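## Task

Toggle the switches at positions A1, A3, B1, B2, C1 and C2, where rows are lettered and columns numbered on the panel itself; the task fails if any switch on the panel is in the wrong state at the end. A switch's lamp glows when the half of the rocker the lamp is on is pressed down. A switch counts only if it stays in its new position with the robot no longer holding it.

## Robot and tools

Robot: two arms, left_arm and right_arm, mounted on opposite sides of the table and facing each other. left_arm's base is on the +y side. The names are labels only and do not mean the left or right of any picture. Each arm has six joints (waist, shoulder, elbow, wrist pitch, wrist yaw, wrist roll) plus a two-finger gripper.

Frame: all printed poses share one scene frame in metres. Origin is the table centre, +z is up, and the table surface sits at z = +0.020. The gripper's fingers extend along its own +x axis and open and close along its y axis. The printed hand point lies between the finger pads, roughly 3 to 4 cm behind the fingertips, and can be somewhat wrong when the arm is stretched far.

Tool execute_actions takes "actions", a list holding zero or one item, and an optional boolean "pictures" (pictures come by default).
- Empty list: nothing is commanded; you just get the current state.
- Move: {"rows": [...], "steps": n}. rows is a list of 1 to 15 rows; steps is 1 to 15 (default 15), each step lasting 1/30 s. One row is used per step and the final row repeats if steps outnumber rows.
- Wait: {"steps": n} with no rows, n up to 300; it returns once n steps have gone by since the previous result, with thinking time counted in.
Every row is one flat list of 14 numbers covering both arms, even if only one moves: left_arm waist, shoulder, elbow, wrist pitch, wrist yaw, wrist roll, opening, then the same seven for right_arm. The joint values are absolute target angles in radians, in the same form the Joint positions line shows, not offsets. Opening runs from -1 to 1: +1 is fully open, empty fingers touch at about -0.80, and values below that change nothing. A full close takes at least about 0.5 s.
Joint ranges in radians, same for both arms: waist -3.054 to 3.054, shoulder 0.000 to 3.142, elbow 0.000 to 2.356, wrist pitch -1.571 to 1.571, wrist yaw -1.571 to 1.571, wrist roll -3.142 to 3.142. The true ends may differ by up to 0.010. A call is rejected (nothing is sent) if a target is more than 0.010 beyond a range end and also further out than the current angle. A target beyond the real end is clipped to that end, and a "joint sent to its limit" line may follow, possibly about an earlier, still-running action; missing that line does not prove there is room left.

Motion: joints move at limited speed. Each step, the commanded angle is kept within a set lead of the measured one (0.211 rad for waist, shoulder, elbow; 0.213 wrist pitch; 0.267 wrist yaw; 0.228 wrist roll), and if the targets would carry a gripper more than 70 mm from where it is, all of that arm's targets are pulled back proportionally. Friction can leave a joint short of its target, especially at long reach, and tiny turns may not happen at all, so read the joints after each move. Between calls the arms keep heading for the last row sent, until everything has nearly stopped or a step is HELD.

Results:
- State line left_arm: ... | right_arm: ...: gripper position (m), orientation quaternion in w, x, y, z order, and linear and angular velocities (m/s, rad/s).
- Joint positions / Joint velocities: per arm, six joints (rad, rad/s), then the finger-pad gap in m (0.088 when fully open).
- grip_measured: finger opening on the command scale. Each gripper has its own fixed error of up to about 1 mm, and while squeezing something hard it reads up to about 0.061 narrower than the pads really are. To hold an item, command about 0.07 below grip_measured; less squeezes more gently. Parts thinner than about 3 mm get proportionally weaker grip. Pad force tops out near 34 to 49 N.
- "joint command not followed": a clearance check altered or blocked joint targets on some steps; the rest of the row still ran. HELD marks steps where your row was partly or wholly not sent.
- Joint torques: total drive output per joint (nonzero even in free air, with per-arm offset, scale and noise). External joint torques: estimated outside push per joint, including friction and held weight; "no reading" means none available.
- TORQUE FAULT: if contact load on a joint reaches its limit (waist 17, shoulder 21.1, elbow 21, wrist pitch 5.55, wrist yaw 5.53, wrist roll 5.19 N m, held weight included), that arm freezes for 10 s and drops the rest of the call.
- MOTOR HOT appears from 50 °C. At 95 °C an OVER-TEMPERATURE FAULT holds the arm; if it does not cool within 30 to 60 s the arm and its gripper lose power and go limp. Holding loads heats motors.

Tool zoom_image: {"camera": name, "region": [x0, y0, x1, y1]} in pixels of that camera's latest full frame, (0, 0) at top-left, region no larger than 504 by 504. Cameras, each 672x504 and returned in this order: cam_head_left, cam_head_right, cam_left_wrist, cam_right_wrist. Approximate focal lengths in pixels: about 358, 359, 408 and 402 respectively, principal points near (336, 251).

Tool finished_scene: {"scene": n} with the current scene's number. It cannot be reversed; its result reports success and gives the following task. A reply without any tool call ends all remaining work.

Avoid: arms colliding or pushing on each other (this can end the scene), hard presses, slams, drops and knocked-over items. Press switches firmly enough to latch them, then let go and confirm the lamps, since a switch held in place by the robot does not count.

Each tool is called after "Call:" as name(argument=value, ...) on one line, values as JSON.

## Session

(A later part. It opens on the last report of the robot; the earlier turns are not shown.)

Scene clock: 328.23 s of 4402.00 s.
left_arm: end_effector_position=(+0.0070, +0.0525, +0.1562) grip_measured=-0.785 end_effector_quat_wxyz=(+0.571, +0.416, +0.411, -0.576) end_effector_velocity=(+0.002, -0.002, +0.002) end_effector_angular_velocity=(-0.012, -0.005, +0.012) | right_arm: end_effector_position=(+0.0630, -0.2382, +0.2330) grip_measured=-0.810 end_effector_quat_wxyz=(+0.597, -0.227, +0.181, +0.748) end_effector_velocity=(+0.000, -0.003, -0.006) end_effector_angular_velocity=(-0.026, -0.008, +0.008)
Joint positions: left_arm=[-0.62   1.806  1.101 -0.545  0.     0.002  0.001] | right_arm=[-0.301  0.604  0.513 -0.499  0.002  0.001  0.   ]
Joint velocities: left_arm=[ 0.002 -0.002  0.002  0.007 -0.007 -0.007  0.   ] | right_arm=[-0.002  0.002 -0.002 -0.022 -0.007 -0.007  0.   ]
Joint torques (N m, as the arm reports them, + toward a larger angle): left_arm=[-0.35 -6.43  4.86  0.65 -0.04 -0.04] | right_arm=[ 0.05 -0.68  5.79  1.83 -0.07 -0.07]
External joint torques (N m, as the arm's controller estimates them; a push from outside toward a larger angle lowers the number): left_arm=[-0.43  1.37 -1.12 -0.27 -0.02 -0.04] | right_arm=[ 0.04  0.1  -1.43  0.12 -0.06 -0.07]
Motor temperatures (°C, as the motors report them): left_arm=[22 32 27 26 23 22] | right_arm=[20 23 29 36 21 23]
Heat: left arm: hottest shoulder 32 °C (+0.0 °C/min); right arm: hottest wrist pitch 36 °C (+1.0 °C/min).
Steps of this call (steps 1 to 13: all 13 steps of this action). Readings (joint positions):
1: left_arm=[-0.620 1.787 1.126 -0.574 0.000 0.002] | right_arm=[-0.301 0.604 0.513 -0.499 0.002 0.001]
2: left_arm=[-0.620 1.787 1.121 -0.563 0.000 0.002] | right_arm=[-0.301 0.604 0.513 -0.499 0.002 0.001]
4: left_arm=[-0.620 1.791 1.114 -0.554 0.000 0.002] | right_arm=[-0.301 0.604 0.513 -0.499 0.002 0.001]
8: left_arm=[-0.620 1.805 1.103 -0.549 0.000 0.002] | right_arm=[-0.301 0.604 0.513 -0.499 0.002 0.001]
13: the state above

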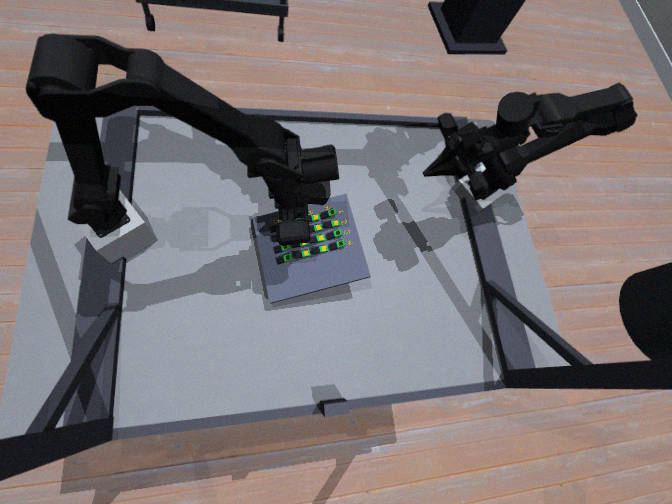

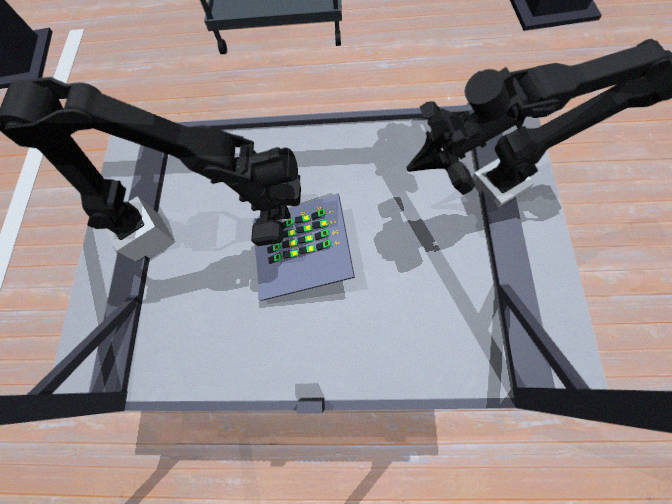

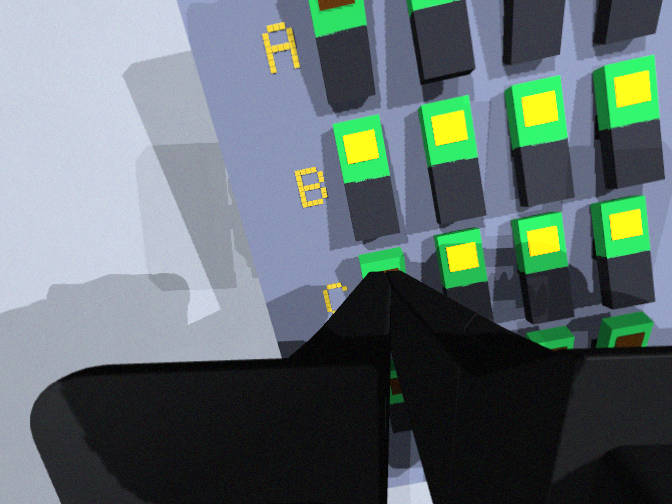

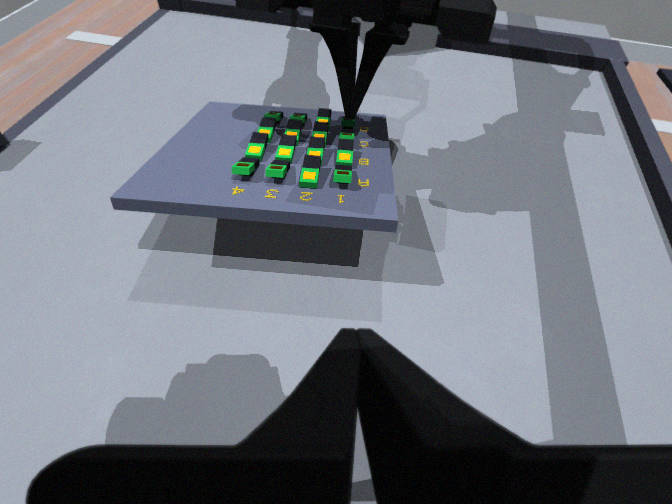

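Call:
execute_actions(actions=[{"rows":[[-0.623,1.826,1.085,-0.533,0,0,-1,-0.3,0.6,0.5,-0.5,0,0,-1],[-0.623,1.832,1.078,-0.524,0,0,-1,-0.3,0.6,0.5,-0.5,0,0,-1],[-0.623,1.838,1.072,-0.515,0,0,-1,-0.3,0.6,0.5,-0.5,0,0,-1],[-0.623,1.844,1.066,-0.506,0,0,-1,-0.3,0.6,0.5,-0.5,0,0,-1],[-0.623,1.85,1.06,-0.497,0,0,-1,-0.3,0.6,0.5,-0.5,0,0,-1],[-0.623,1.856,1.054,-0.488,0,0,-1,-0.3,0.6,0.5,-0.5,0,0,-1],[-0.623,1.862,1.048,-0.479,0,0,-1,-0.3,0.6,0.5,-0.5,0,0,-1],[-0.623,1.868,1.042,-0.47,0,0,-1,-0.3,0.6,0.5,-0.5,0,0,-1],[-0.623,1.874,1.036,-0.461,0,0,-1,-0.3,0.6,0.5,-0.5,0,0,-1],[-0.623,1.88,1.031,-0.453,0,0,-1,-0.3,0.6,0.5,-0.5,0,0,-1],[-0.623,1.885,1.027,-0.446,0,0,-1,-0.3,0.6,0.5,-0.5,0,0,-1]],"steps":15}], pictures=false)

Call:
execute_actions(actions=[{"steps":10}])

Call:
zoom_image(camera="cam_right_wrist", region=[230, 70, 410, 200])

Scene clock: 344.30 s of 4402.00 s.
left_arm: end_effector_position=(+0.0069, +0.0555, +0.1298) grip_measured=-0.785 end_effector_quat_wxyz=(+0.568, +0.419, +0.415, -0.574) end_effector_velocity=(+0.002, +0.005, -0.007) end_effector_angular_velocity=(-0.002, -0.005, +0.012) | right_arm: end_effector_position=(+0.0630, -0.2382, +0.2330) grip_measured=-0.810 end_effector_quat_wxyz=(+0.597, -0.227, +0.181, +0.748) end_effector_velocity=(+0.001, -0.001, -0.002) end_effector_angular_velocity=(-0.009, +0.008, -0.005)
Joint positions: left_arm=[-0.621  1.854  1.047 -0.455  0.     0.002  0.001] | right_arm=[-0.301  0.604  0.513 -0.499  0.002  0.001  0.   ]
Joint velocities: left_arm=[ 0.002 -0.002 -0.037  0.037 -0.007 -0.007  0.   ] | right_arm=[-0.007 -0.002 -0.002 -0.007 -0.007  0.007  0.   ]
Joint torques (N m, as the arm reports them, + toward a larger angle): left_arm=[-0.36 -4.77  3.7   0.76 -0.03 -0.05] | right_arm=[ 0.06 -0.68  5.79  1.82 -0.06 -0.07]
External joint torques (N m, as the arm's controller estimates them; a push from outside toward a larger angle lowers the number): left_arm=[-0.4   2.98 -2.01 -0.09 -0.01 -0.05] | right_arm=[ 0.07  0.12 -1.44  0.1  -0.06 -0.07]
Motor temperatures (°C, as the motors report them): left_arm=[22 32 28 26 23 22] | right_arm=[20 23 30 36 21 23]
Heat: left arm: hottest shoulder 32 °C (+0.0 °C/min); right arm: hottest wrist pitch 36 °C (+0.0 °C/min).
Steps of this call (steps 1 to 15: the robot went on to your last target; steps 16 to 90: nothing new was sent; then 12.57 s passed at rest; steps 91 to 105: all 15 steps of this action). Readings (joint positions):
91: left_arm=[-0.620 1.807 1.101 -0.543 0.000 0.002] | right_arm=[-0.301 0.604 0.513 -0.499 0.002 0.001]
92: left_arm=[-0.620 1.807 1.099 -0.539 0.000 0.002] | right_arm=[-0.301 0.604 0.513 -0.499 0.002 0.001]
94: left_arm=[-0.620 1.812 1.093 -0.526 0.000 0.002] | right_arm=[-0.301 0.604 0.513 -0.499 0.002 0.001]
98: left_arm=[-0.620 1.834 1.071 -0.496 0.000 0.002] | right_arm=[-0.301 0.604 0.513 -0.499 0.002 0.001]
105: the state above

Scene clock: 344.63 s of 4402.00 s.
left_arm: end_effector_position=(+0.0069, +0.0556, +0.1294) grip_measured=-0.785 end_effector_quat_wxyz=(+0.568, +0.419, +0.415, -0.574) end_effector_velocity=(-0.002, -0.001, +0.001) end_effector_angular_velocity=(-0.007, +0.005, -0.012) | right_arm: end_effector_position=(+0.0630, -0.2382, +0.2330) grip_measured=-0.810 end_effector_quat_wxyz=(+0.597, -0.227, +0.181, +0.748) end_effector_velocity=(-0.002, -0.003, -0.006) end_effector_angular_velocity=(-0.030, +0.012, +0.012)
Joint positions: left_arm=[-0.621  1.854  1.045 -0.451  0.     0.002  0.001] | right_arm=[-0.301  0.604  0.513 -0.499  0.002  0.001  0.   ]
Joint velocities: left_arm=[-0.002 -0.002 -0.002  0.007  0.007  0.007  0.   ] | right_arm=[-0.002  0.002 -0.002 -0.022 -0.022  0.007  0.   ]
Joint torques (N m, as the arm reports them, + toward a larger angle): left_arm=[-0.32 -4.53  3.48  0.9  -0.02 -0.04] | right_arm=[ 0.04 -0.68  5.8   1.83 -0.07 -0.07]
External joint torques (N m, as the arm's controller estimates them; a push from outside toward a larger angle lowers the number): left_arm=[-0.25  3.3  -2.17  0.01 -0.02 -0.05] | right_arm=[ 0.04  0.09 -1.38  0.12 -0.07 -0.08]
Motor temperatures (°C, as the motors report them): left_arm=[22 32 28 26 23 22] | right_arm=[20 23 30 36 21 23]
Heat: left arm: hottest shoulder 32 °C (+0.0 °C/min); right arm: hottest wrist pitch 36 °C (+0.0 °C/min).
Steps of this call (steps 1 to 10: the robot went on to your last target). Readings (joint positions):
1: left_arm=[-0.621 1.854 1.047 -0.454 0.000 0.002] | right_arm=[-0.301 0.604 0.513 -0.499 0.002 0.001]
2: left_arm=[-0.621 1.854 1.046 -0.453 0.000 0.002] | right_arm=[-0.301 0.604 0.513 -0.499 0.002 0.001]
4: left_arm=[-0.621 1.854 1.045 -0.452 0.000 0.002] | right_arm=[-0.301 0.604 0.513 -0.499 0.002 0.001]
8: left_arm=[-0.621 1.854 1.045 -0.451 0.000 0.002] | right_arm=[-0.301 0.604 0.513 -0.499 0.002 0.001]
10: the state above

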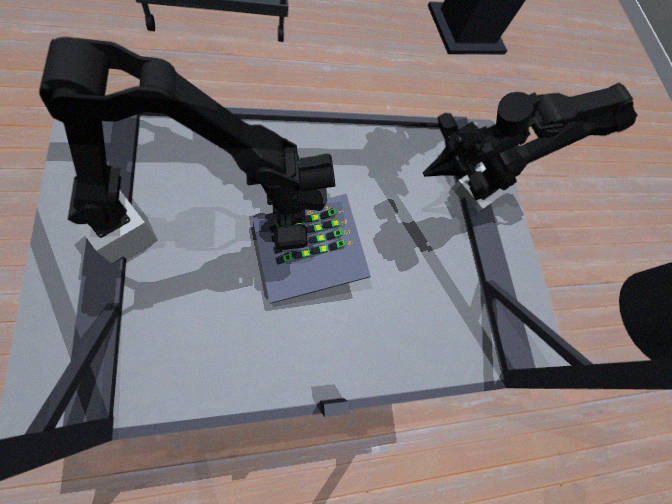

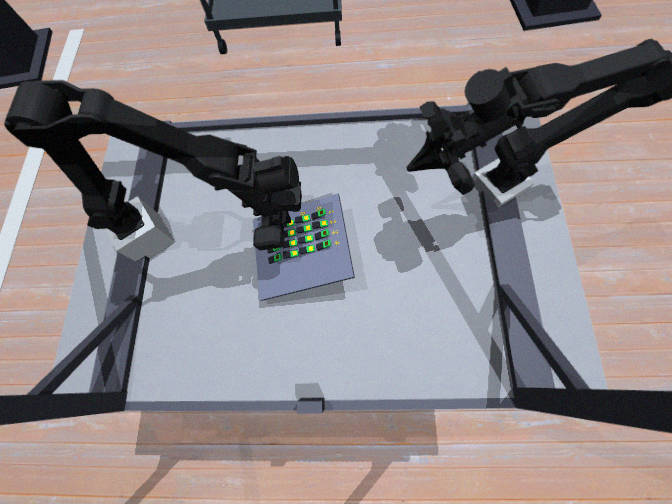

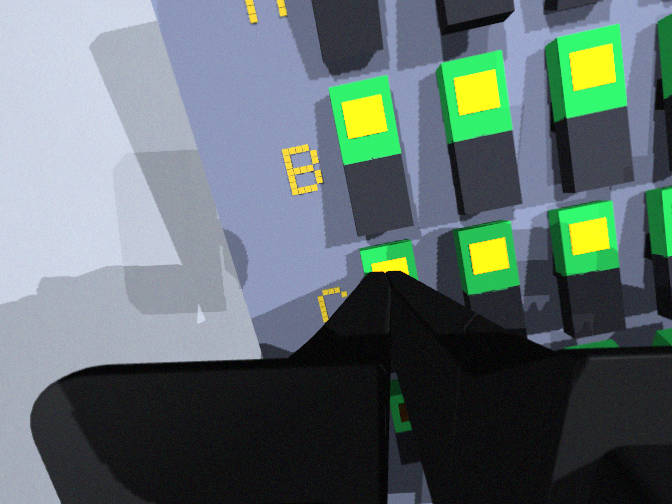

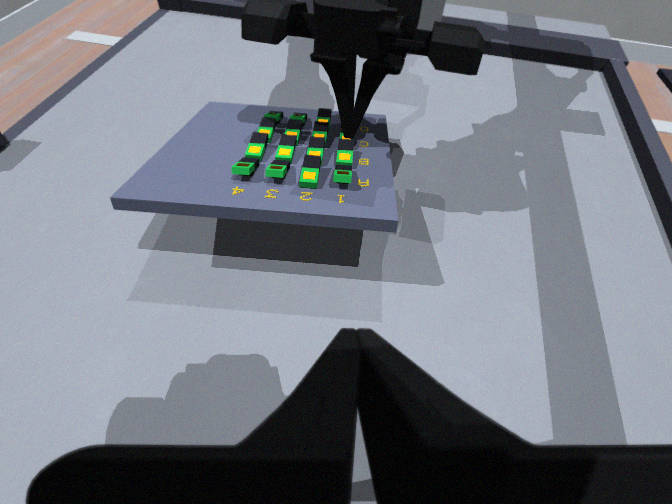

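Region (230, 70, 410, 200) of cam_right_wrist's 672x504 image, scaled by 2.800, with more detail than that image has.

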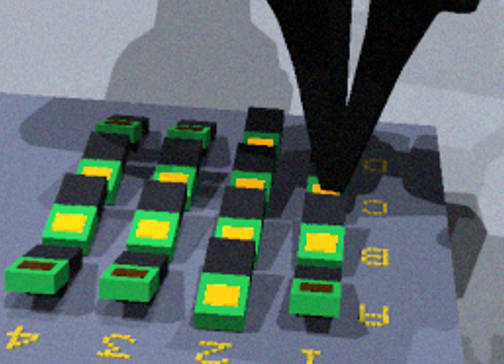

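Call:
execute_actions(actions=[{"rows":[[-0.623,1.84,1.07,-0.49,0,0,-1,-0.3,0.6,0.5,-0.5,0,0,-1],[-0.623,1.82,1.09,-0.51,0,0,-1,-0.3,0.6,0.5,-0.5,0,0,-1],[-0.623,1.80,1.105,-0.54,0,0,-1,-0.3,0.6,0.5,-0.5,0,0,-1],[-0.623,1.79,1.105,-0.545,0,0,-1,-0.3,0.6,0.5,-0.5,0,0,-1],[-0.623,1.785,1.105,-0.545,0,0,-1,-0.3,0.6,0.5,-0.5,0,0,-1],[-0.623,1.78,1.10,-0.545,0,0,-1,-0.3,0.6,0.5,-0.5,0,0,-1],[-0.623,1.77,1.09,-0.545,0,0,-1,-0.3,0.6,0.5,-0.5,0,0,-1],[-0.635,1.76,1.08,-0.545,0,0,-1,-0.3,0.6,0.5,-0.5,0,0,-1],[-0.65,1.75,1.065,-0.545,0,0,-1,-0.3,0.6,0.5,-0.5,0,0,-1],[-0.665,1.74,1.05,-0.545,0,0,-1,-0.3,0.6,0.5,-0.5,0,0,-1],[-0.68,1.73,1.035,-0.54,0,0,-1,-0.3,0.6,0.5,-0.5,0,0,-1],[-0.70,1.725,1.022,-0.54,0,0,-1,-0.3,0.6,0.5,-0.5,0,0,-1]],"steps":15}], pictures=false)

Call:
execute_actions(actions=[{"steps":8}], pictures=false)

Call:
execute_actions(actions=[{"rows":[[-0.70,1.769,0.997,-0.498,0,0,-1,-0.3,0.6,0.5,-0.5,0,0,-1]],"steps":13}])

Scene clock: 371.63 s of 4402.00 s.
left_arm: end_effector_position=(-0.0171, +0.0656, +0.1646) grip_measured=-0.785 end_effector_quat_wxyz=(+0.555, +0.423, +0.392, -0.599) end_effector_velocity=(-0.079, +0.055, -0.034) end_effector_angular_velocity=(+0.124, -0.014, -0.223) | right_arm: end_effector_position=(+0.0630, -0.2382, +0.2330) grip_measured=-0.810 end_effector_quat_wxyz=(+0.597, -0.227, +0.181, +0.748) end_effector_velocity=(+0.000, -0.003, -0.003) end_effector_angular_velocity=(-0.016, -0.006, +0.008)
Joint positions: left_arm=[-0.687  1.736  1.046 -0.538  0.     0.002  0.001] | right_arm=[-0.301  0.604  0.513 -0.499  0.002  0.001  0.   ]
Joint velocities: left_arm=[-0.232 -0.042 -0.159 -0.007 -0.007 -0.007 -0.   ] | right_arm=[-0.002 -0.007 -0.002 -0.022 -0.007 -0.007  0.   ]
Joint torques (N m, as the arm reports them, + toward a larger angle): left_arm=[ 0.77 -7.93  4.86  0.51 -0.03 -0.03] | right_arm=[ 0.05 -0.68  5.78  1.83 -0.07 -0.06]
External joint torques (N m, as the arm's controller estimates them; a push from outside toward a larger angle lowers the number): left_arm=[-0.15 -0.75 -1.3  -0.51  0.07 -0.03] | right_arm=[ 0.05  0.15 -1.49  0.1  -0.06 -0.07]
Motor temperatures (°C, as the motors report them): left_arm=[22 30 27 27 23 22] | right_arm=[20 23 30 37 21 23]
Heat: left arm: hottest shoulder 30 °C (-3.0 °C/min); right arm: hottest wrist pitch 37 °C (+1.0 °C/min).
Steps of this call (steps 1 to 15: the robot went on to your last target; steps 16 to 90: nothing new was sent; then 23.50 s passed at rest; steps 91 to 105: all 15 steps of this action). Readings (joint positions):
91: left_arm=[-0.621 1.852 1.047 -0.453 0.000 0.002] | right_arm=[-0.301 0.604 0.513 -0.499 0.002 0.001]
92: left_arm=[-0.621 1.850 1.053 -0.462 0.000 0.002] | right_arm=[-0.301 0.604 0.513 -0.499 0.002 0.001]
94: left_arm=[-0.621 1.843 1.069 -0.500 0.000 0.002] | right_arm=[-0.301 0.604 0.513 -0.499 0.002 0.001]
98: left_arm=[-0.621 1.800 1.083 -0.528 0.000 0.002] | right_arm=[-0.301 0.604 0.513 -0.499 0.002 0.001]
105: the state above

Scene clock: 371.90 s of 4402.00 s.
left_arm: end_effector_position=(-0.0205, +0.0700, +0.1613) grip_measured=-0.785 end_effector_quat_wxyz=(+0.550, +0.428, +0.393, -0.600) end_effector_velocity=(+0.000, +0.002, +0.003) end_effector_angular_velocity=(-0.003, -0.004, +0.007) | right_arm: end_effector_position=(+0.0630, -0.2382, +0.2330) grip_measured=-0.810 end_effector_quat_wxyz=(+0.597, -0.227, +0.181, +0.748) end_effector_velocity=(-0.004, -0.003, -0.004) end_effector_angular_velocity=(-0.012, -0.001, +0.040)
Joint positions: left_arm=[-0.697  1.735  1.033 -0.538  0.     0.002  0.001] | right_arm=[-0.301  0.604  0.513 -0.499  0.002  0.001  0.   ]
Joint velocities: left_arm=[-0.002 -0.012 -0.002 -0.007 -0.007 -0.007 -0.   ] | right_arm=[-0.002 -0.002 -0.007 -0.007 -0.037 -0.022  0.   ]
Joint torques (N m, as the arm reports them, + toward a larger angle): left_arm=[-0.34 -8.24  4.7   0.51 -0.04 -0.05] | right_arm=[ 0.05 -0.7   5.77  1.82 -0.06 -0.07]
External joint torques (N m, as the arm's controller estimates them; a push from outside toward a larger angle lowers the number): left_arm=[-0.33 -0.98 -1.3  -0.43 -0.03 -0.05] | right_arm=[ 0.03  0.1  -1.45  0.1  -0.05 -0.07]
Motor temperatures (°C, as the motors report them): left_arm=[22 30 27 27 23 22] | right_arm=[20 23 30 37 21 23]
Heat: left arm: hottest shoulder 30 °C (-3.0 °C/min); right arm: hottest wrist pitch 37 °C (+1.0 °C/min).
Steps of this call (steps 1 to 8: the robot went on to your last target). Readings (joint positions):
1: left_arm=[-0.693 1.736 1.042 -0.538 0.000 0.002] | right_arm=[-0.301 0.604 0.513 -0.499 0.002 0.001]
2: left_arm=[-0.696 1.736 1.038 -0.538 0.000 0.002] | right_arm=[-0.301 0.604 0.513 -0.499 0.002 0.001]
4: left_arm=[-0.697 1.736 1.034 -0.538 0.000 0.002] | right_arm=[-0.301 0.604 0.513 -0.499 0.002 0.001]
8: the state above

Scene clock: 372.33 s of 4402.00 s.
left_arm: end_effector_position=(-0.0204, +0.0719, +0.1493) grip_measured=-0.785 end_effector_quat_wxyz=(+0.548, +0.431, +0.395, -0.598) end_effector_velocity=(+0.002, +0.002, -0.000) end_effector_angular_velocity=(+0.007, -0.005, +0.012) | right_arm: end_effector_position=(+0.0630, -0.2382, +0.2330) grip_measured=-0.810 end_effector_quat_wxyz=(+0.597, -0.227, +0.181, +0.748) end_effector_velocity=(+0.002, +0.001, +0.001) end_effector_angular_velocity=(+0.009, -0.008, -0.004)
Joint positions: left_arm=[-0.697  1.755  1.007 -0.5    0.     0.002  0.001] | right_arm=[-0.301  0.604  0.513 -0.499  0.002  0.001  0.   ]
Joint velocities: left_arm=[ 0.002 -0.002 -0.002 -0.007 -0.007 -0.007 -0.   ] | right_arm=[-0.002 -0.002 -0.002  0.007  0.007 -0.007  0.   ]
Joint torques (N m, as the arm reports them, + toward a larger angle): left_arm=[-0.36 -5.96  4.67  0.67 -0.04 -0.05] | right_arm=[ 0.05 -0.69  5.78  1.83 -0.07 -0.06]
External joint torques (N m, as the arm's controller estimates them; a push from outside toward a larger angle lowers the number): left_arm=[-0.4   1.32 -1.17 -0.25 -0.02 -0.05] | right_arm=[ 0.05  0.13 -1.48  0.1  -0.07 -0.07]
Motor temperatures (°C, as the motors report them): left_arm=[22 30 27 27 23 22] | right_arm=[20 23 30 37 21 23]
Heat: left arm: hottest shoulder 30 °C (-2.0 °C/min); right arm: hottest wrist pitch 37 °C (+1.0 °C/min).
Steps of this call (steps 1 to 13: all 13 steps of this action). Readings (joint positions):
1: left_arm=[-0.697 1.735 1.030 -0.534 0.000 0.002] | right_arm=[-0.301 0.604 0.513 -0.499 0.002 0.001]
2: left_arm=[-0.697 1.736 1.025 -0.522 0.000 0.002] | right_arm=[-0.301 0.604 0.513 -0.499 0.002 0.001]
4: left_arm=[-0.697 1.742 1.018 -0.511 0.000 0.002] | right_arm=[-0.301 0.604 0.513 -0.499 0.002 0.001]
8: left_arm=[-0.697 1.754 1.008 -0.504 0.000 0.002] | right_arm=[-0.301 0.604 0.513 -0.499 0.002 0.001]
13: the state above

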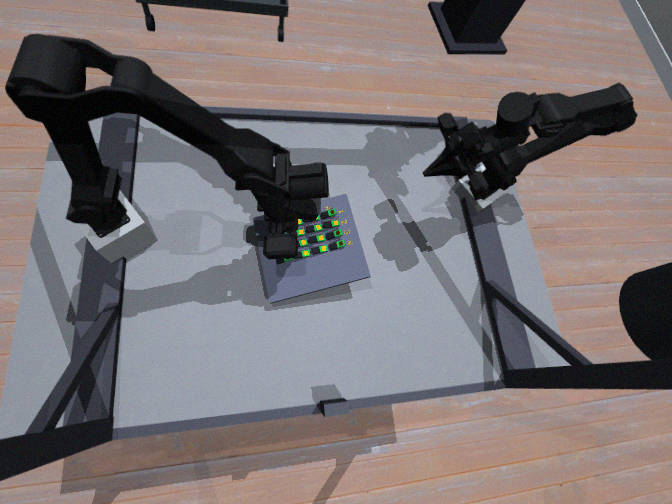

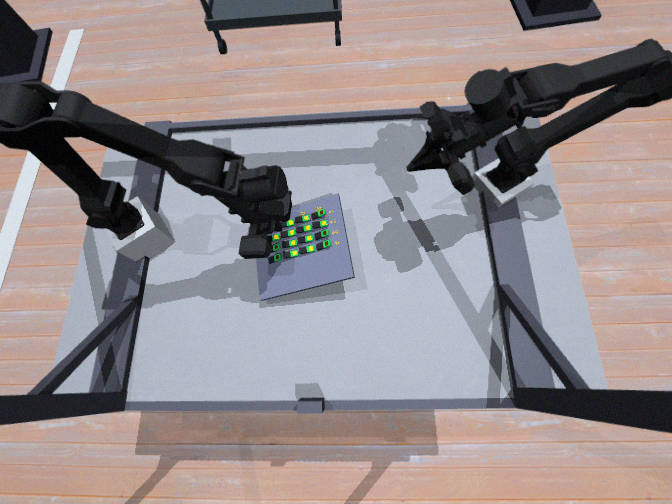

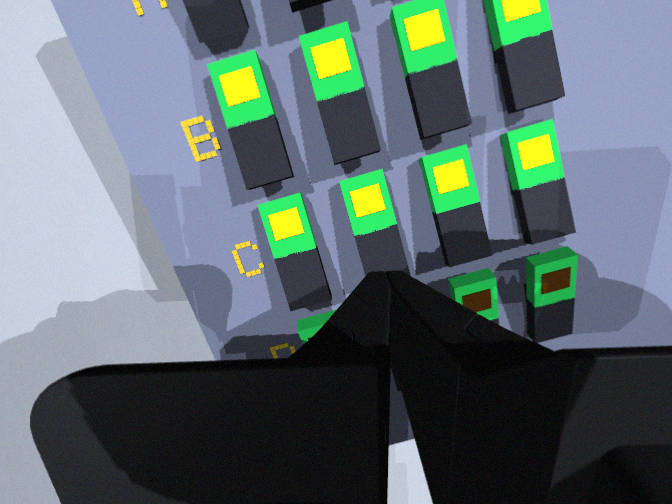

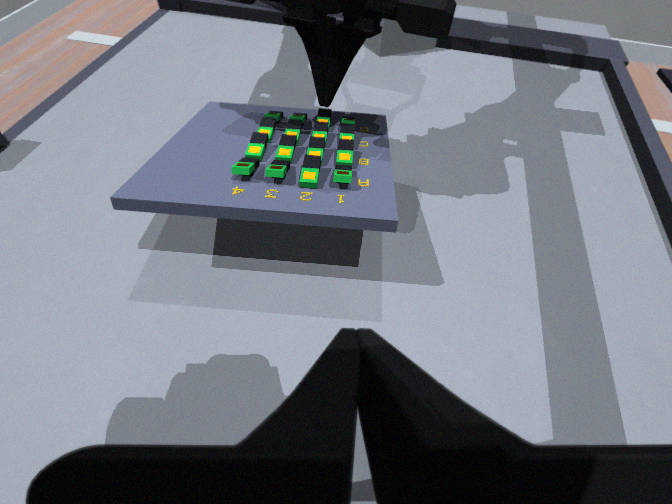

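Call:
execute_actions(actions=[{"rows":[[-0.70,1.775,1.01,-0.497,0,0,-1,-0.3,0.6,0.5,-0.5,0,0,-1],[-0.70,1.782,1.01,-0.49,0,0,-1,-0.3,0.6,0.5,-0.5,0,0,-1],[-0.70,1.79,1.005,-0.482,0,0,-1,-0.3,0.6,0.5,-0.5,0,0,-1],[-0.70,1.797,1.0,-0.474,0,0,-1,-0.3,0.6,0.5,-0.5,0,0,-1],[-0.70,1.804,0.994,-0.465,0,0,-1,-0.3,0.6,0.5,-0.5,0,0,-1],[-0.70,1.811,0.989,-0.456,0,0,-1,-0.3,0.6,0.5,-0.5,0,0,-1],[-0.70,1.818,0.983,-0.447,0,0,-1,-0.3,0.6,0.5,-0.5,0,0,-1],[-0.70,1.825,0.978,-0.438,0,0,-1,-0.3,0.6,0.5,-0.5,0,0,-1],[-0.70,1.832,0.972,-0.429,0,0,-1,-0.3,0.6,0.5,-0.5,0,0,-1],[-0.70,1.839,0.967,-0.42,0,0,-1,-0.3,0.6,0.5,-0.5,0,0,-1],[-0.70,1.846,0.962,-0.411,0,0,-1,-0.3,0.6,0.5,-0.5,0,0,-1],[-0.70,1.853,0.957,-0.403,0,0,-1,-0.3,0.6,0.5,-0.5,0,0,-1]],"steps":15}], pictures=false)

Call:
execute_actions(actions=[{"steps":10}])

Scene clock: 393.03 s of 4402.00 s.
left_arm: end_effector_position=(-0.0207, +0.0699, +0.1234) grip_measured=-0.785 end_effector_quat_wxyz=(+0.546, +0.435, +0.398, -0.595) end_effector_velocity=(-0.002, -0.005, -0.000) end_effector_angular_velocity=(-0.037, -0.002, +0.002) | right_arm: end_effector_position=(+0.0630, -0.2382, +0.2330) grip_measured=-0.810 end_effector_quat_wxyz=(+0.597, -0.227, +0.181, +0.748) end_effector_velocity=(-0.000, -0.001, -0.002) end_effector_angular_velocity=(-0.007, -0.004, +0.008)
Joint positions: left_arm=[-0.698  1.824  0.977 -0.413  0.     0.002  0.001] | right_arm=[-0.301  0.604  0.513 -0.499  0.002  0.001  0.   ]
Joint velocities: left_arm=[-0.007 -0.002 -0.017  0.051 -0.007 -0.007 -0.   ] | right_arm=[-0.002 -0.002 -0.002 -0.007 -0.007 -0.007  0.   ]
Joint torques (N m, as the arm reports them, + toward a larger angle): left_arm=[-0.29 -4.77  3.43  0.68 -0.05 -0.04] | right_arm=[ 0.03 -0.66  5.77  1.83 -0.07 -0.06]
External joint torques (N m, as the arm's controller estimates them; a push from outside toward a larger angle lowers the number): left_arm=[-0.24  2.76 -2.17 -0.24 -0.04 -0.05] | right_arm=[ 0.03  0.14 -1.45  0.11 -0.06 -0.07]
Motor temperatures (°C, as the motors report them): left_arm=[22 30 27 26 23 22] | right_arm=[20 23 30 37 21 23]
Heat: left arm: hottest shoulder 30 °C (-2.0 °C/min); right arm: hottest wrist pitch 37 °C (+1.0 °C/min).
Steps of this call (steps 1 to 15: the robot went on to your last target; steps 16 to 90: nothing new was sent; then 17.20 s passed at rest; steps 91 to 105: all 15 steps of this action). Readings (joint positions):
91: left_arm=[-0.697 1.756 1.007 -0.499 0.000 0.002] | right_arm=[-0.301 0.604 0.513 -0.499 0.002 0.001]
92: left_arm=[-0.697 1.757 1.007 -0.499 0.000 0.002] | right_arm=[-0.301 0.604 0.513 -0.499 0.002 0.001]
94: left_arm=[-0.697 1.764 1.007 -0.490 0.000 0.002] | right_arm=[-0.301 0.604 0.513 -0.499 0.002 0.001]
98: left_arm=[-0.697 1.789 1.002 -0.462 0.000 0.002] | right_arm=[-0.301 0.604 0.513 -0.499 0.002 0.001]
105: the state above

Scene clock: 393.37 s of 4402.00 s.
left_arm: end_effector_position=(-0.0207, +0.0701, +0.1227) grip_measured=-0.785 end_effector_quat_wxyz=(+0.546, +0.434, +0.398, -0.596) end_effector_velocity=(-0.002, -0.001, +0.001) end_effector_angular_velocity=(-0.007, +0.000, +0.016) | right_arm: end_effector_position=(+0.0630, -0.2382, +0.2330) grip_measured=-0.810 end_effector_quat_wxyz=(+0.597, -0.227, +0.181, +0.748) end_effector_velocity=(+0.002, -0.003, -0.005) end_effector_angular_velocity=(-0.019, -0.015, -0.004)
Joint positions: left_arm=[-0.698  1.825  0.974 -0.409  0.     0.002  0.001] | right_arm=[-0.301  0.604  0.513 -0.499  0.002  0.001  0.   ]
Joint velocities: left_arm=[-0.007 -0.002 -0.002  0.007 -0.007 -0.022  0.   ] | right_arm=[-0.002 -0.002 -0.002 -0.022  0.007 -0.007  0.   ]
Joint torques (N m, as the arm reports them, + toward a larger angle): left_arm=[-0.27 -4.49  3.46  0.91 -0.02 -0.03] | right_arm=[ 0.03 -0.71  5.78  1.83 -0.07 -0.07]
External joint torques (N m, as the arm's controller estimates them; a push from outside toward a larger angle lowers the number): left_arm=[-0.24  3.03 -2.11 -0.01 -0.01 -0.03] | right_arm=[ 0.03  0.09 -1.4   0.13 -0.07 -0.08]
Motor temperatures (°C, as the motors report them): left_arm=[22 30 27 26 23 22] | right_arm=[20 23 30 37 21 23]
Heat: left arm: hottest shoulder 30 °C (-2.0 °C/min); right arm: hottest wrist pitch 37 °C (+1.0 °C/min).
Steps of this call (steps 1 to 10: the robot went on to your last target). Readings (joint positions):
1: left_arm=[-0.698 1.825 0.976 -0.413 0.000 0.002] | right_arm=[-0.301 0.604 0.513 -0.499 0.002 0.001]
2: left_arm=[-0.698 1.825 0.975 -0.411 0.000 0.002] | right_arm=[-0.301 0.604 0.513 -0.499 0.002 0.001]
4: left_arm=[-0.698 1.825 0.974 -0.409 0.000 0.002] | right_arm=[-0.301 0.604 0.513 -0.499 0.002 0.001]
8: left_arm=[-0.698 1.825 0.974 -0.409 0.000 0.002] | right_arm=[-0.301 0.604 0.513 -0.499 0.002 0.001]
10: the state above

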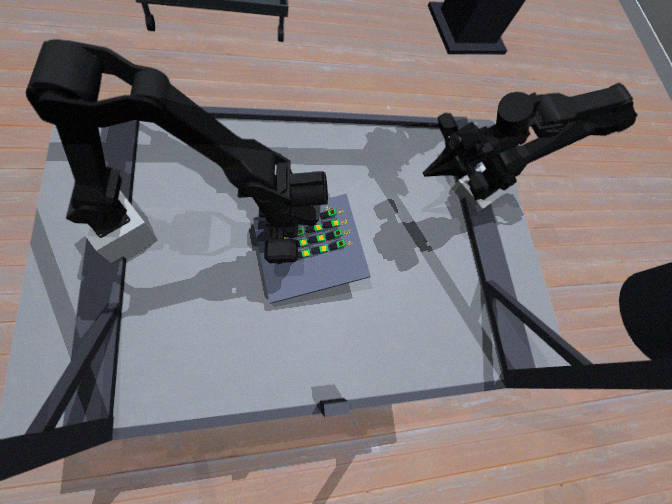

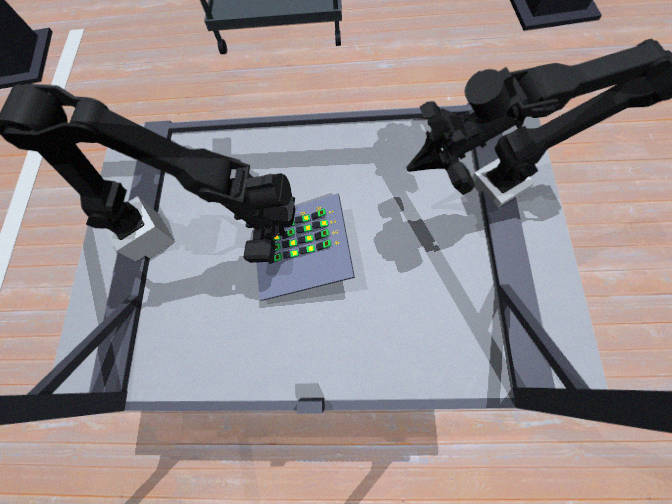

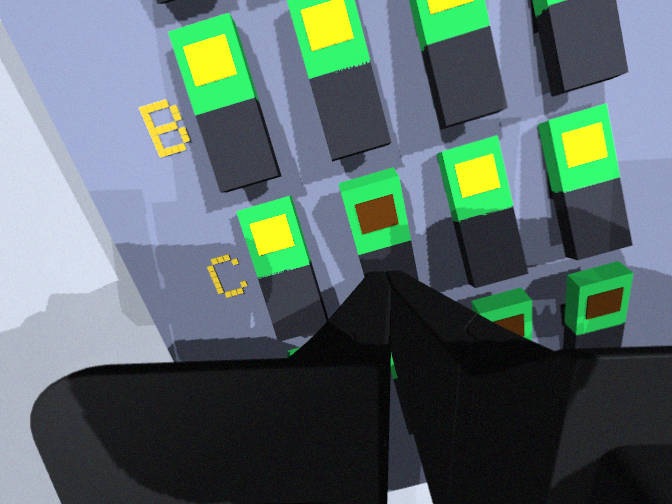

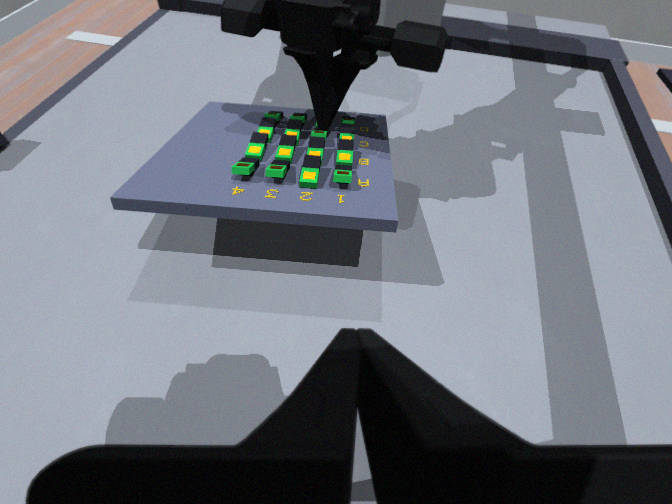

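Call:
execute_actions(actions=[{"rows":[[-0.70,1.80,1.0,-0.46,0,0,-1,-0.3,0.6,0.5,-0.5,0,0,-1],[-0.70,1.77,1.015,-0.49,0,0,-1,-0.3,0.6,0.5,-0.5,0,0,-1],[-0.70,1.74,1.02,-0.51,0,0,-1,-0.3,0.6,0.5,-0.5,0,0,-1],[-0.70,1.7,1.01,-0.52,0,0,-1,-0.3,0.6,0.5,-0.5,0,0,-1],[-0.70,1.65,1.0,-0.53,0,0,-1,-0.3,0.6,0.5,-0.5,0,0,-1],[-0.70,1.6,0.98,-0.54,0,0,-1,-0.3,0.6,0.5,-0.5,0,0,-1],[-0.70,1.5,0.92,-0.5,0,0,-1,-0.3,0.6,0.5,-0.5,0,0,-1]],"steps":15}], pictures=false)

Call:
execute_actions(actions=[{"steps":10}])

Call:
zoom_image(camera="cam_head_left", region=[240, 185, 380, 310])

Scene clock: 403.87 s of 4402.00 s.
left_arm: end_effector_position=(-0.0197, +0.0810, +0.2137) grip_measured=-0.785 end_effector_quat_wxyz=(+0.584, +0.372, +0.340, -0.637) end_effector_velocity=(+0.003, +0.035, -0.045) end_effector_angular_velocity=(+0.125, -0.001, +0.005) | right_arm: end_effector_position=(+0.0630, -0.2382, +0.2330) grip_measured=-0.810 end_effector_quat_wxyz=(+0.597, -0.227, +0.181, +0.748) end_effector_velocity=(+0.001, -0.001, -0.002) end_effector_angular_velocity=(-0.007, -0.004, +0.003)
Joint positions: left_arm=[-0.698  1.503  0.943 -0.496  0.     0.002  0.001] | right_arm=[-0.301  0.604  0.513 -0.499  0.002  0.001  0.   ]
Joint velocities: left_arm=[ 0.002 -0.002 -0.134  0.007  0.007 -0.007  0.   ] | right_arm=[-0.007 -0.002 -0.002 -0.007 -0.007 -0.007  0.   ]
Joint torques (N m, as the arm reports them, + toward a larger angle): left_arm=[-0.29 -5.88  5.05  0.65 -0.03 -0.03] | right_arm=[ 0.05 -0.68  5.77  1.83 -0.07 -0.07]
External joint torques (N m, as the arm's controller estimates them; a push from outside toward a larger angle lowers the number): left_arm=[-0.3   0.   -1.52 -0.51 -0.03 -0.04] | right_arm=[ 0.08  0.11 -1.47  0.1  -0.08 -0.08]
Motor temperatures (°C, as the motors report them): left_arm=[22 30 27 27 23 22] | right_arm=[20 23 30 37 21 23]
Heat: left arm: hottest shoulder 30 °C (-2.0 °C/min); right arm: hottest wrist pitch 37 °C (+1.0 °C/min).
Steps of this call (steps 1 to 15: the robot went on to your last target; steps 16 to 90: nothing new was sent; then 7.00 s passed at rest; steps 91 to 105: all 15 steps of this action). Readings (joint positions):
91: left_arm=[-0.698 1.822 0.975 -0.411 0.000 0.002] | right_arm=[-0.301 0.604 0.513 -0.499 0.002 0.001]
92: left_arm=[-0.698 1.818 0.981 -0.424 0.000 0.002] | right_arm=[-0.301 0.604 0.513 -0.499 0.002 0.001]
94: left_arm=[-0.698 1.797 0.990 -0.468 0.000 0.002] | right_arm=[-0.301 0.604 0.513 -0.499 0.002 0.001]
98: left_arm=[-0.698 1.653 0.969 -0.500 0.000 0.002] | right_arm=[-0.301 0.604 0.513 -0.499 0.002 0.001]
105: the state above

Scene clock: 404.20 s of 4402.00 s.
left_arm: end_effector_position=(-0.0194, +0.0852, +0.2088) grip_measured=-0.785 end_effector_quat_wxyz=(+0.581, +0.377, +0.345, -0.634) end_effector_velocity=(+0.001, +0.003, -0.004) end_effector_angular_velocity=(+0.017, +0.003, +0.020) | right_arm: end_effector_position=(+0.0630, -0.2382, +0.2330) grip_measured=-0.810 end_effector_quat_wxyz=(+0.597, -0.227, +0.181, +0.748) end_effector_velocity=(+0.001, +0.001, -0.000) end_effector_angular_velocity=(+0.010, -0.033, +0.012)
Joint positions: left_arm=[-0.698  1.503  0.93  -0.5    0.     0.002  0.001] | right_arm=[-0.301  0.604  0.513 -0.499  0.002  0.001  0.   ]
Joint velocities: left_arm=[-0.002  0.002 -0.007 -0.007 -0.007 -0.022  0.   ] | right_arm=[-0.002  0.002 -0.002  0.007  0.007 -0.037  0.   ]
Joint torques (N m, as the arm reports them, + toward a larger angle): left_arm=[-0.36 -6.27  5.41  0.86 -0.02 -0.05] | right_arm=[ 0.06 -0.67  5.79  1.83 -0.07 -0.06]
External joint torques (N m, as the arm's controller estimates them; a push from outside toward a larger angle lowers the number): left_arm=[-0.37 -0.3  -1.08 -0.32 -0.01 -0.05] | right_arm=[ 0.06  0.12 -1.45  0.1  -0.07 -0.07]
Motor temperatures (°C, as the motors report them): left_arm=[22 30 27 27 23 22] | right_arm=[20 23 30 37 21 23]
Heat: left arm: hottest shoulder 30 °C (-2.0 °C/min); right arm: hottest wrist pitch 37 °C (+1.0 °C/min).
Steps of this call (steps 1 to 10: the robot went on to your last target). Readings (joint positions):
1: left_arm=[-0.698 1.503 0.938 -0.498 0.000 0.002] | right_arm=[-0.301 0.604 0.513 -0.499 0.002 0.001]
2: left_arm=[-0.698 1.503 0.934 -0.499 0.000 0.002] | right_arm=[-0.301 0.604 0.513 -0.499 0.002 0.001]
4: left_arm=[-0.698 1.503 0.930 -0.500 0.000 0.002] | right_arm=[-0.301 0.604 0.513 -0.499 0.002 0.001]
8: left_arm=[-0.698 1.503 0.930 -0.500 0.000 0.002] | right_arm=[-0.301 0.604 0.513 -0.499 0.002 0.001]
10: the state above

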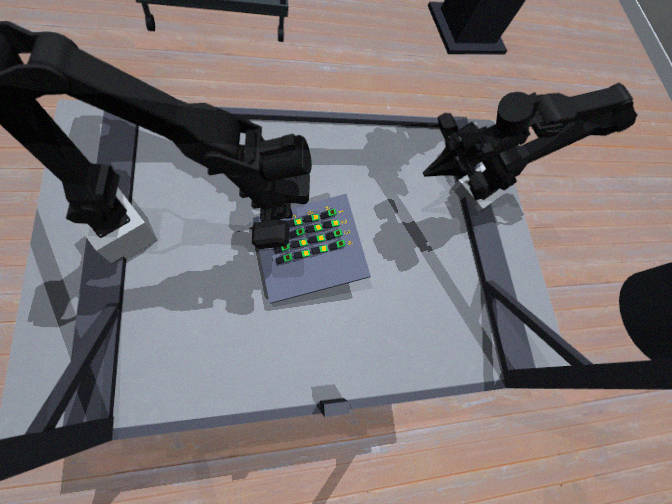

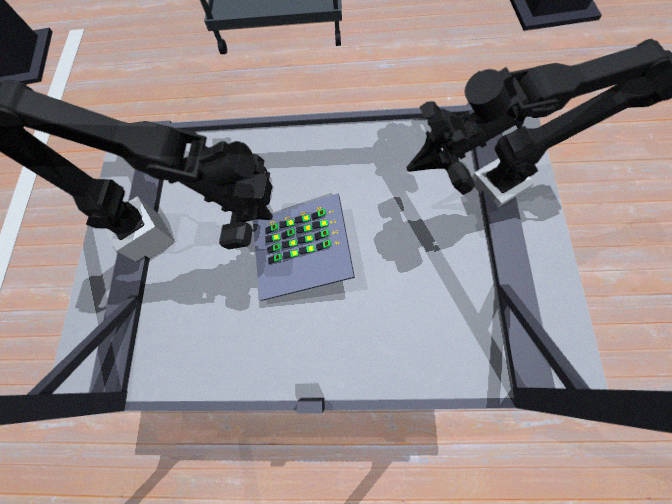

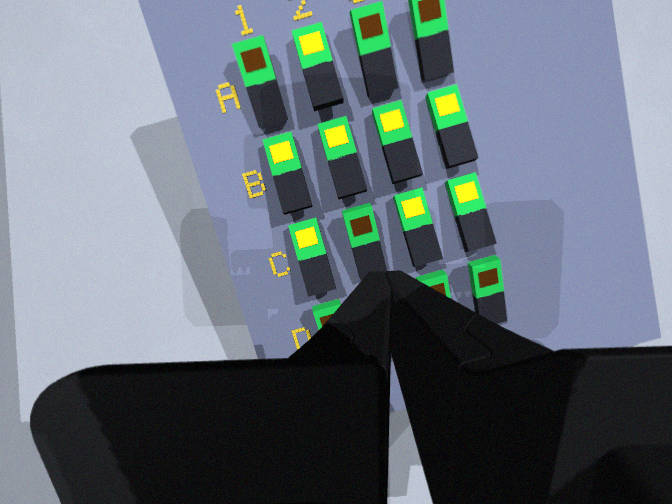

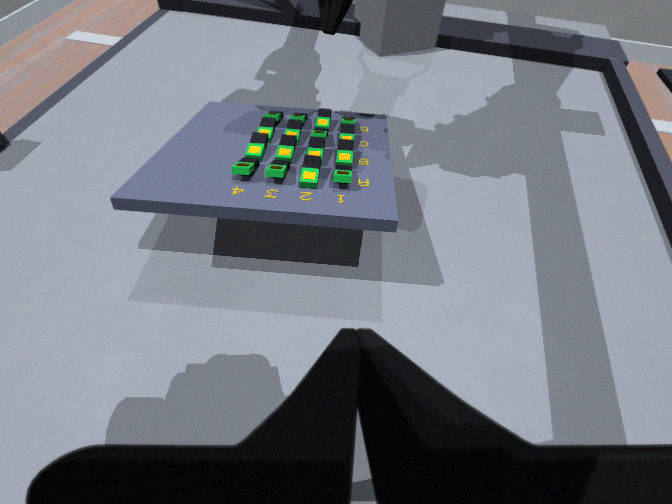

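Region (240, 185, 380, 310) of cam_head_left's 672x504 image, scaled by 3.600, with more detail than that image has; it fills the top 450 rows of this view, and the rest is white.

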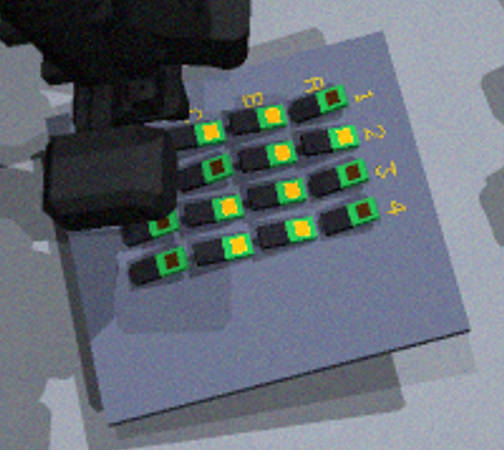

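All six are flipped, and D2 is still lit in the right wrist view.

Call:
finished_scene(scene=1)

The scene is finished: the task was done.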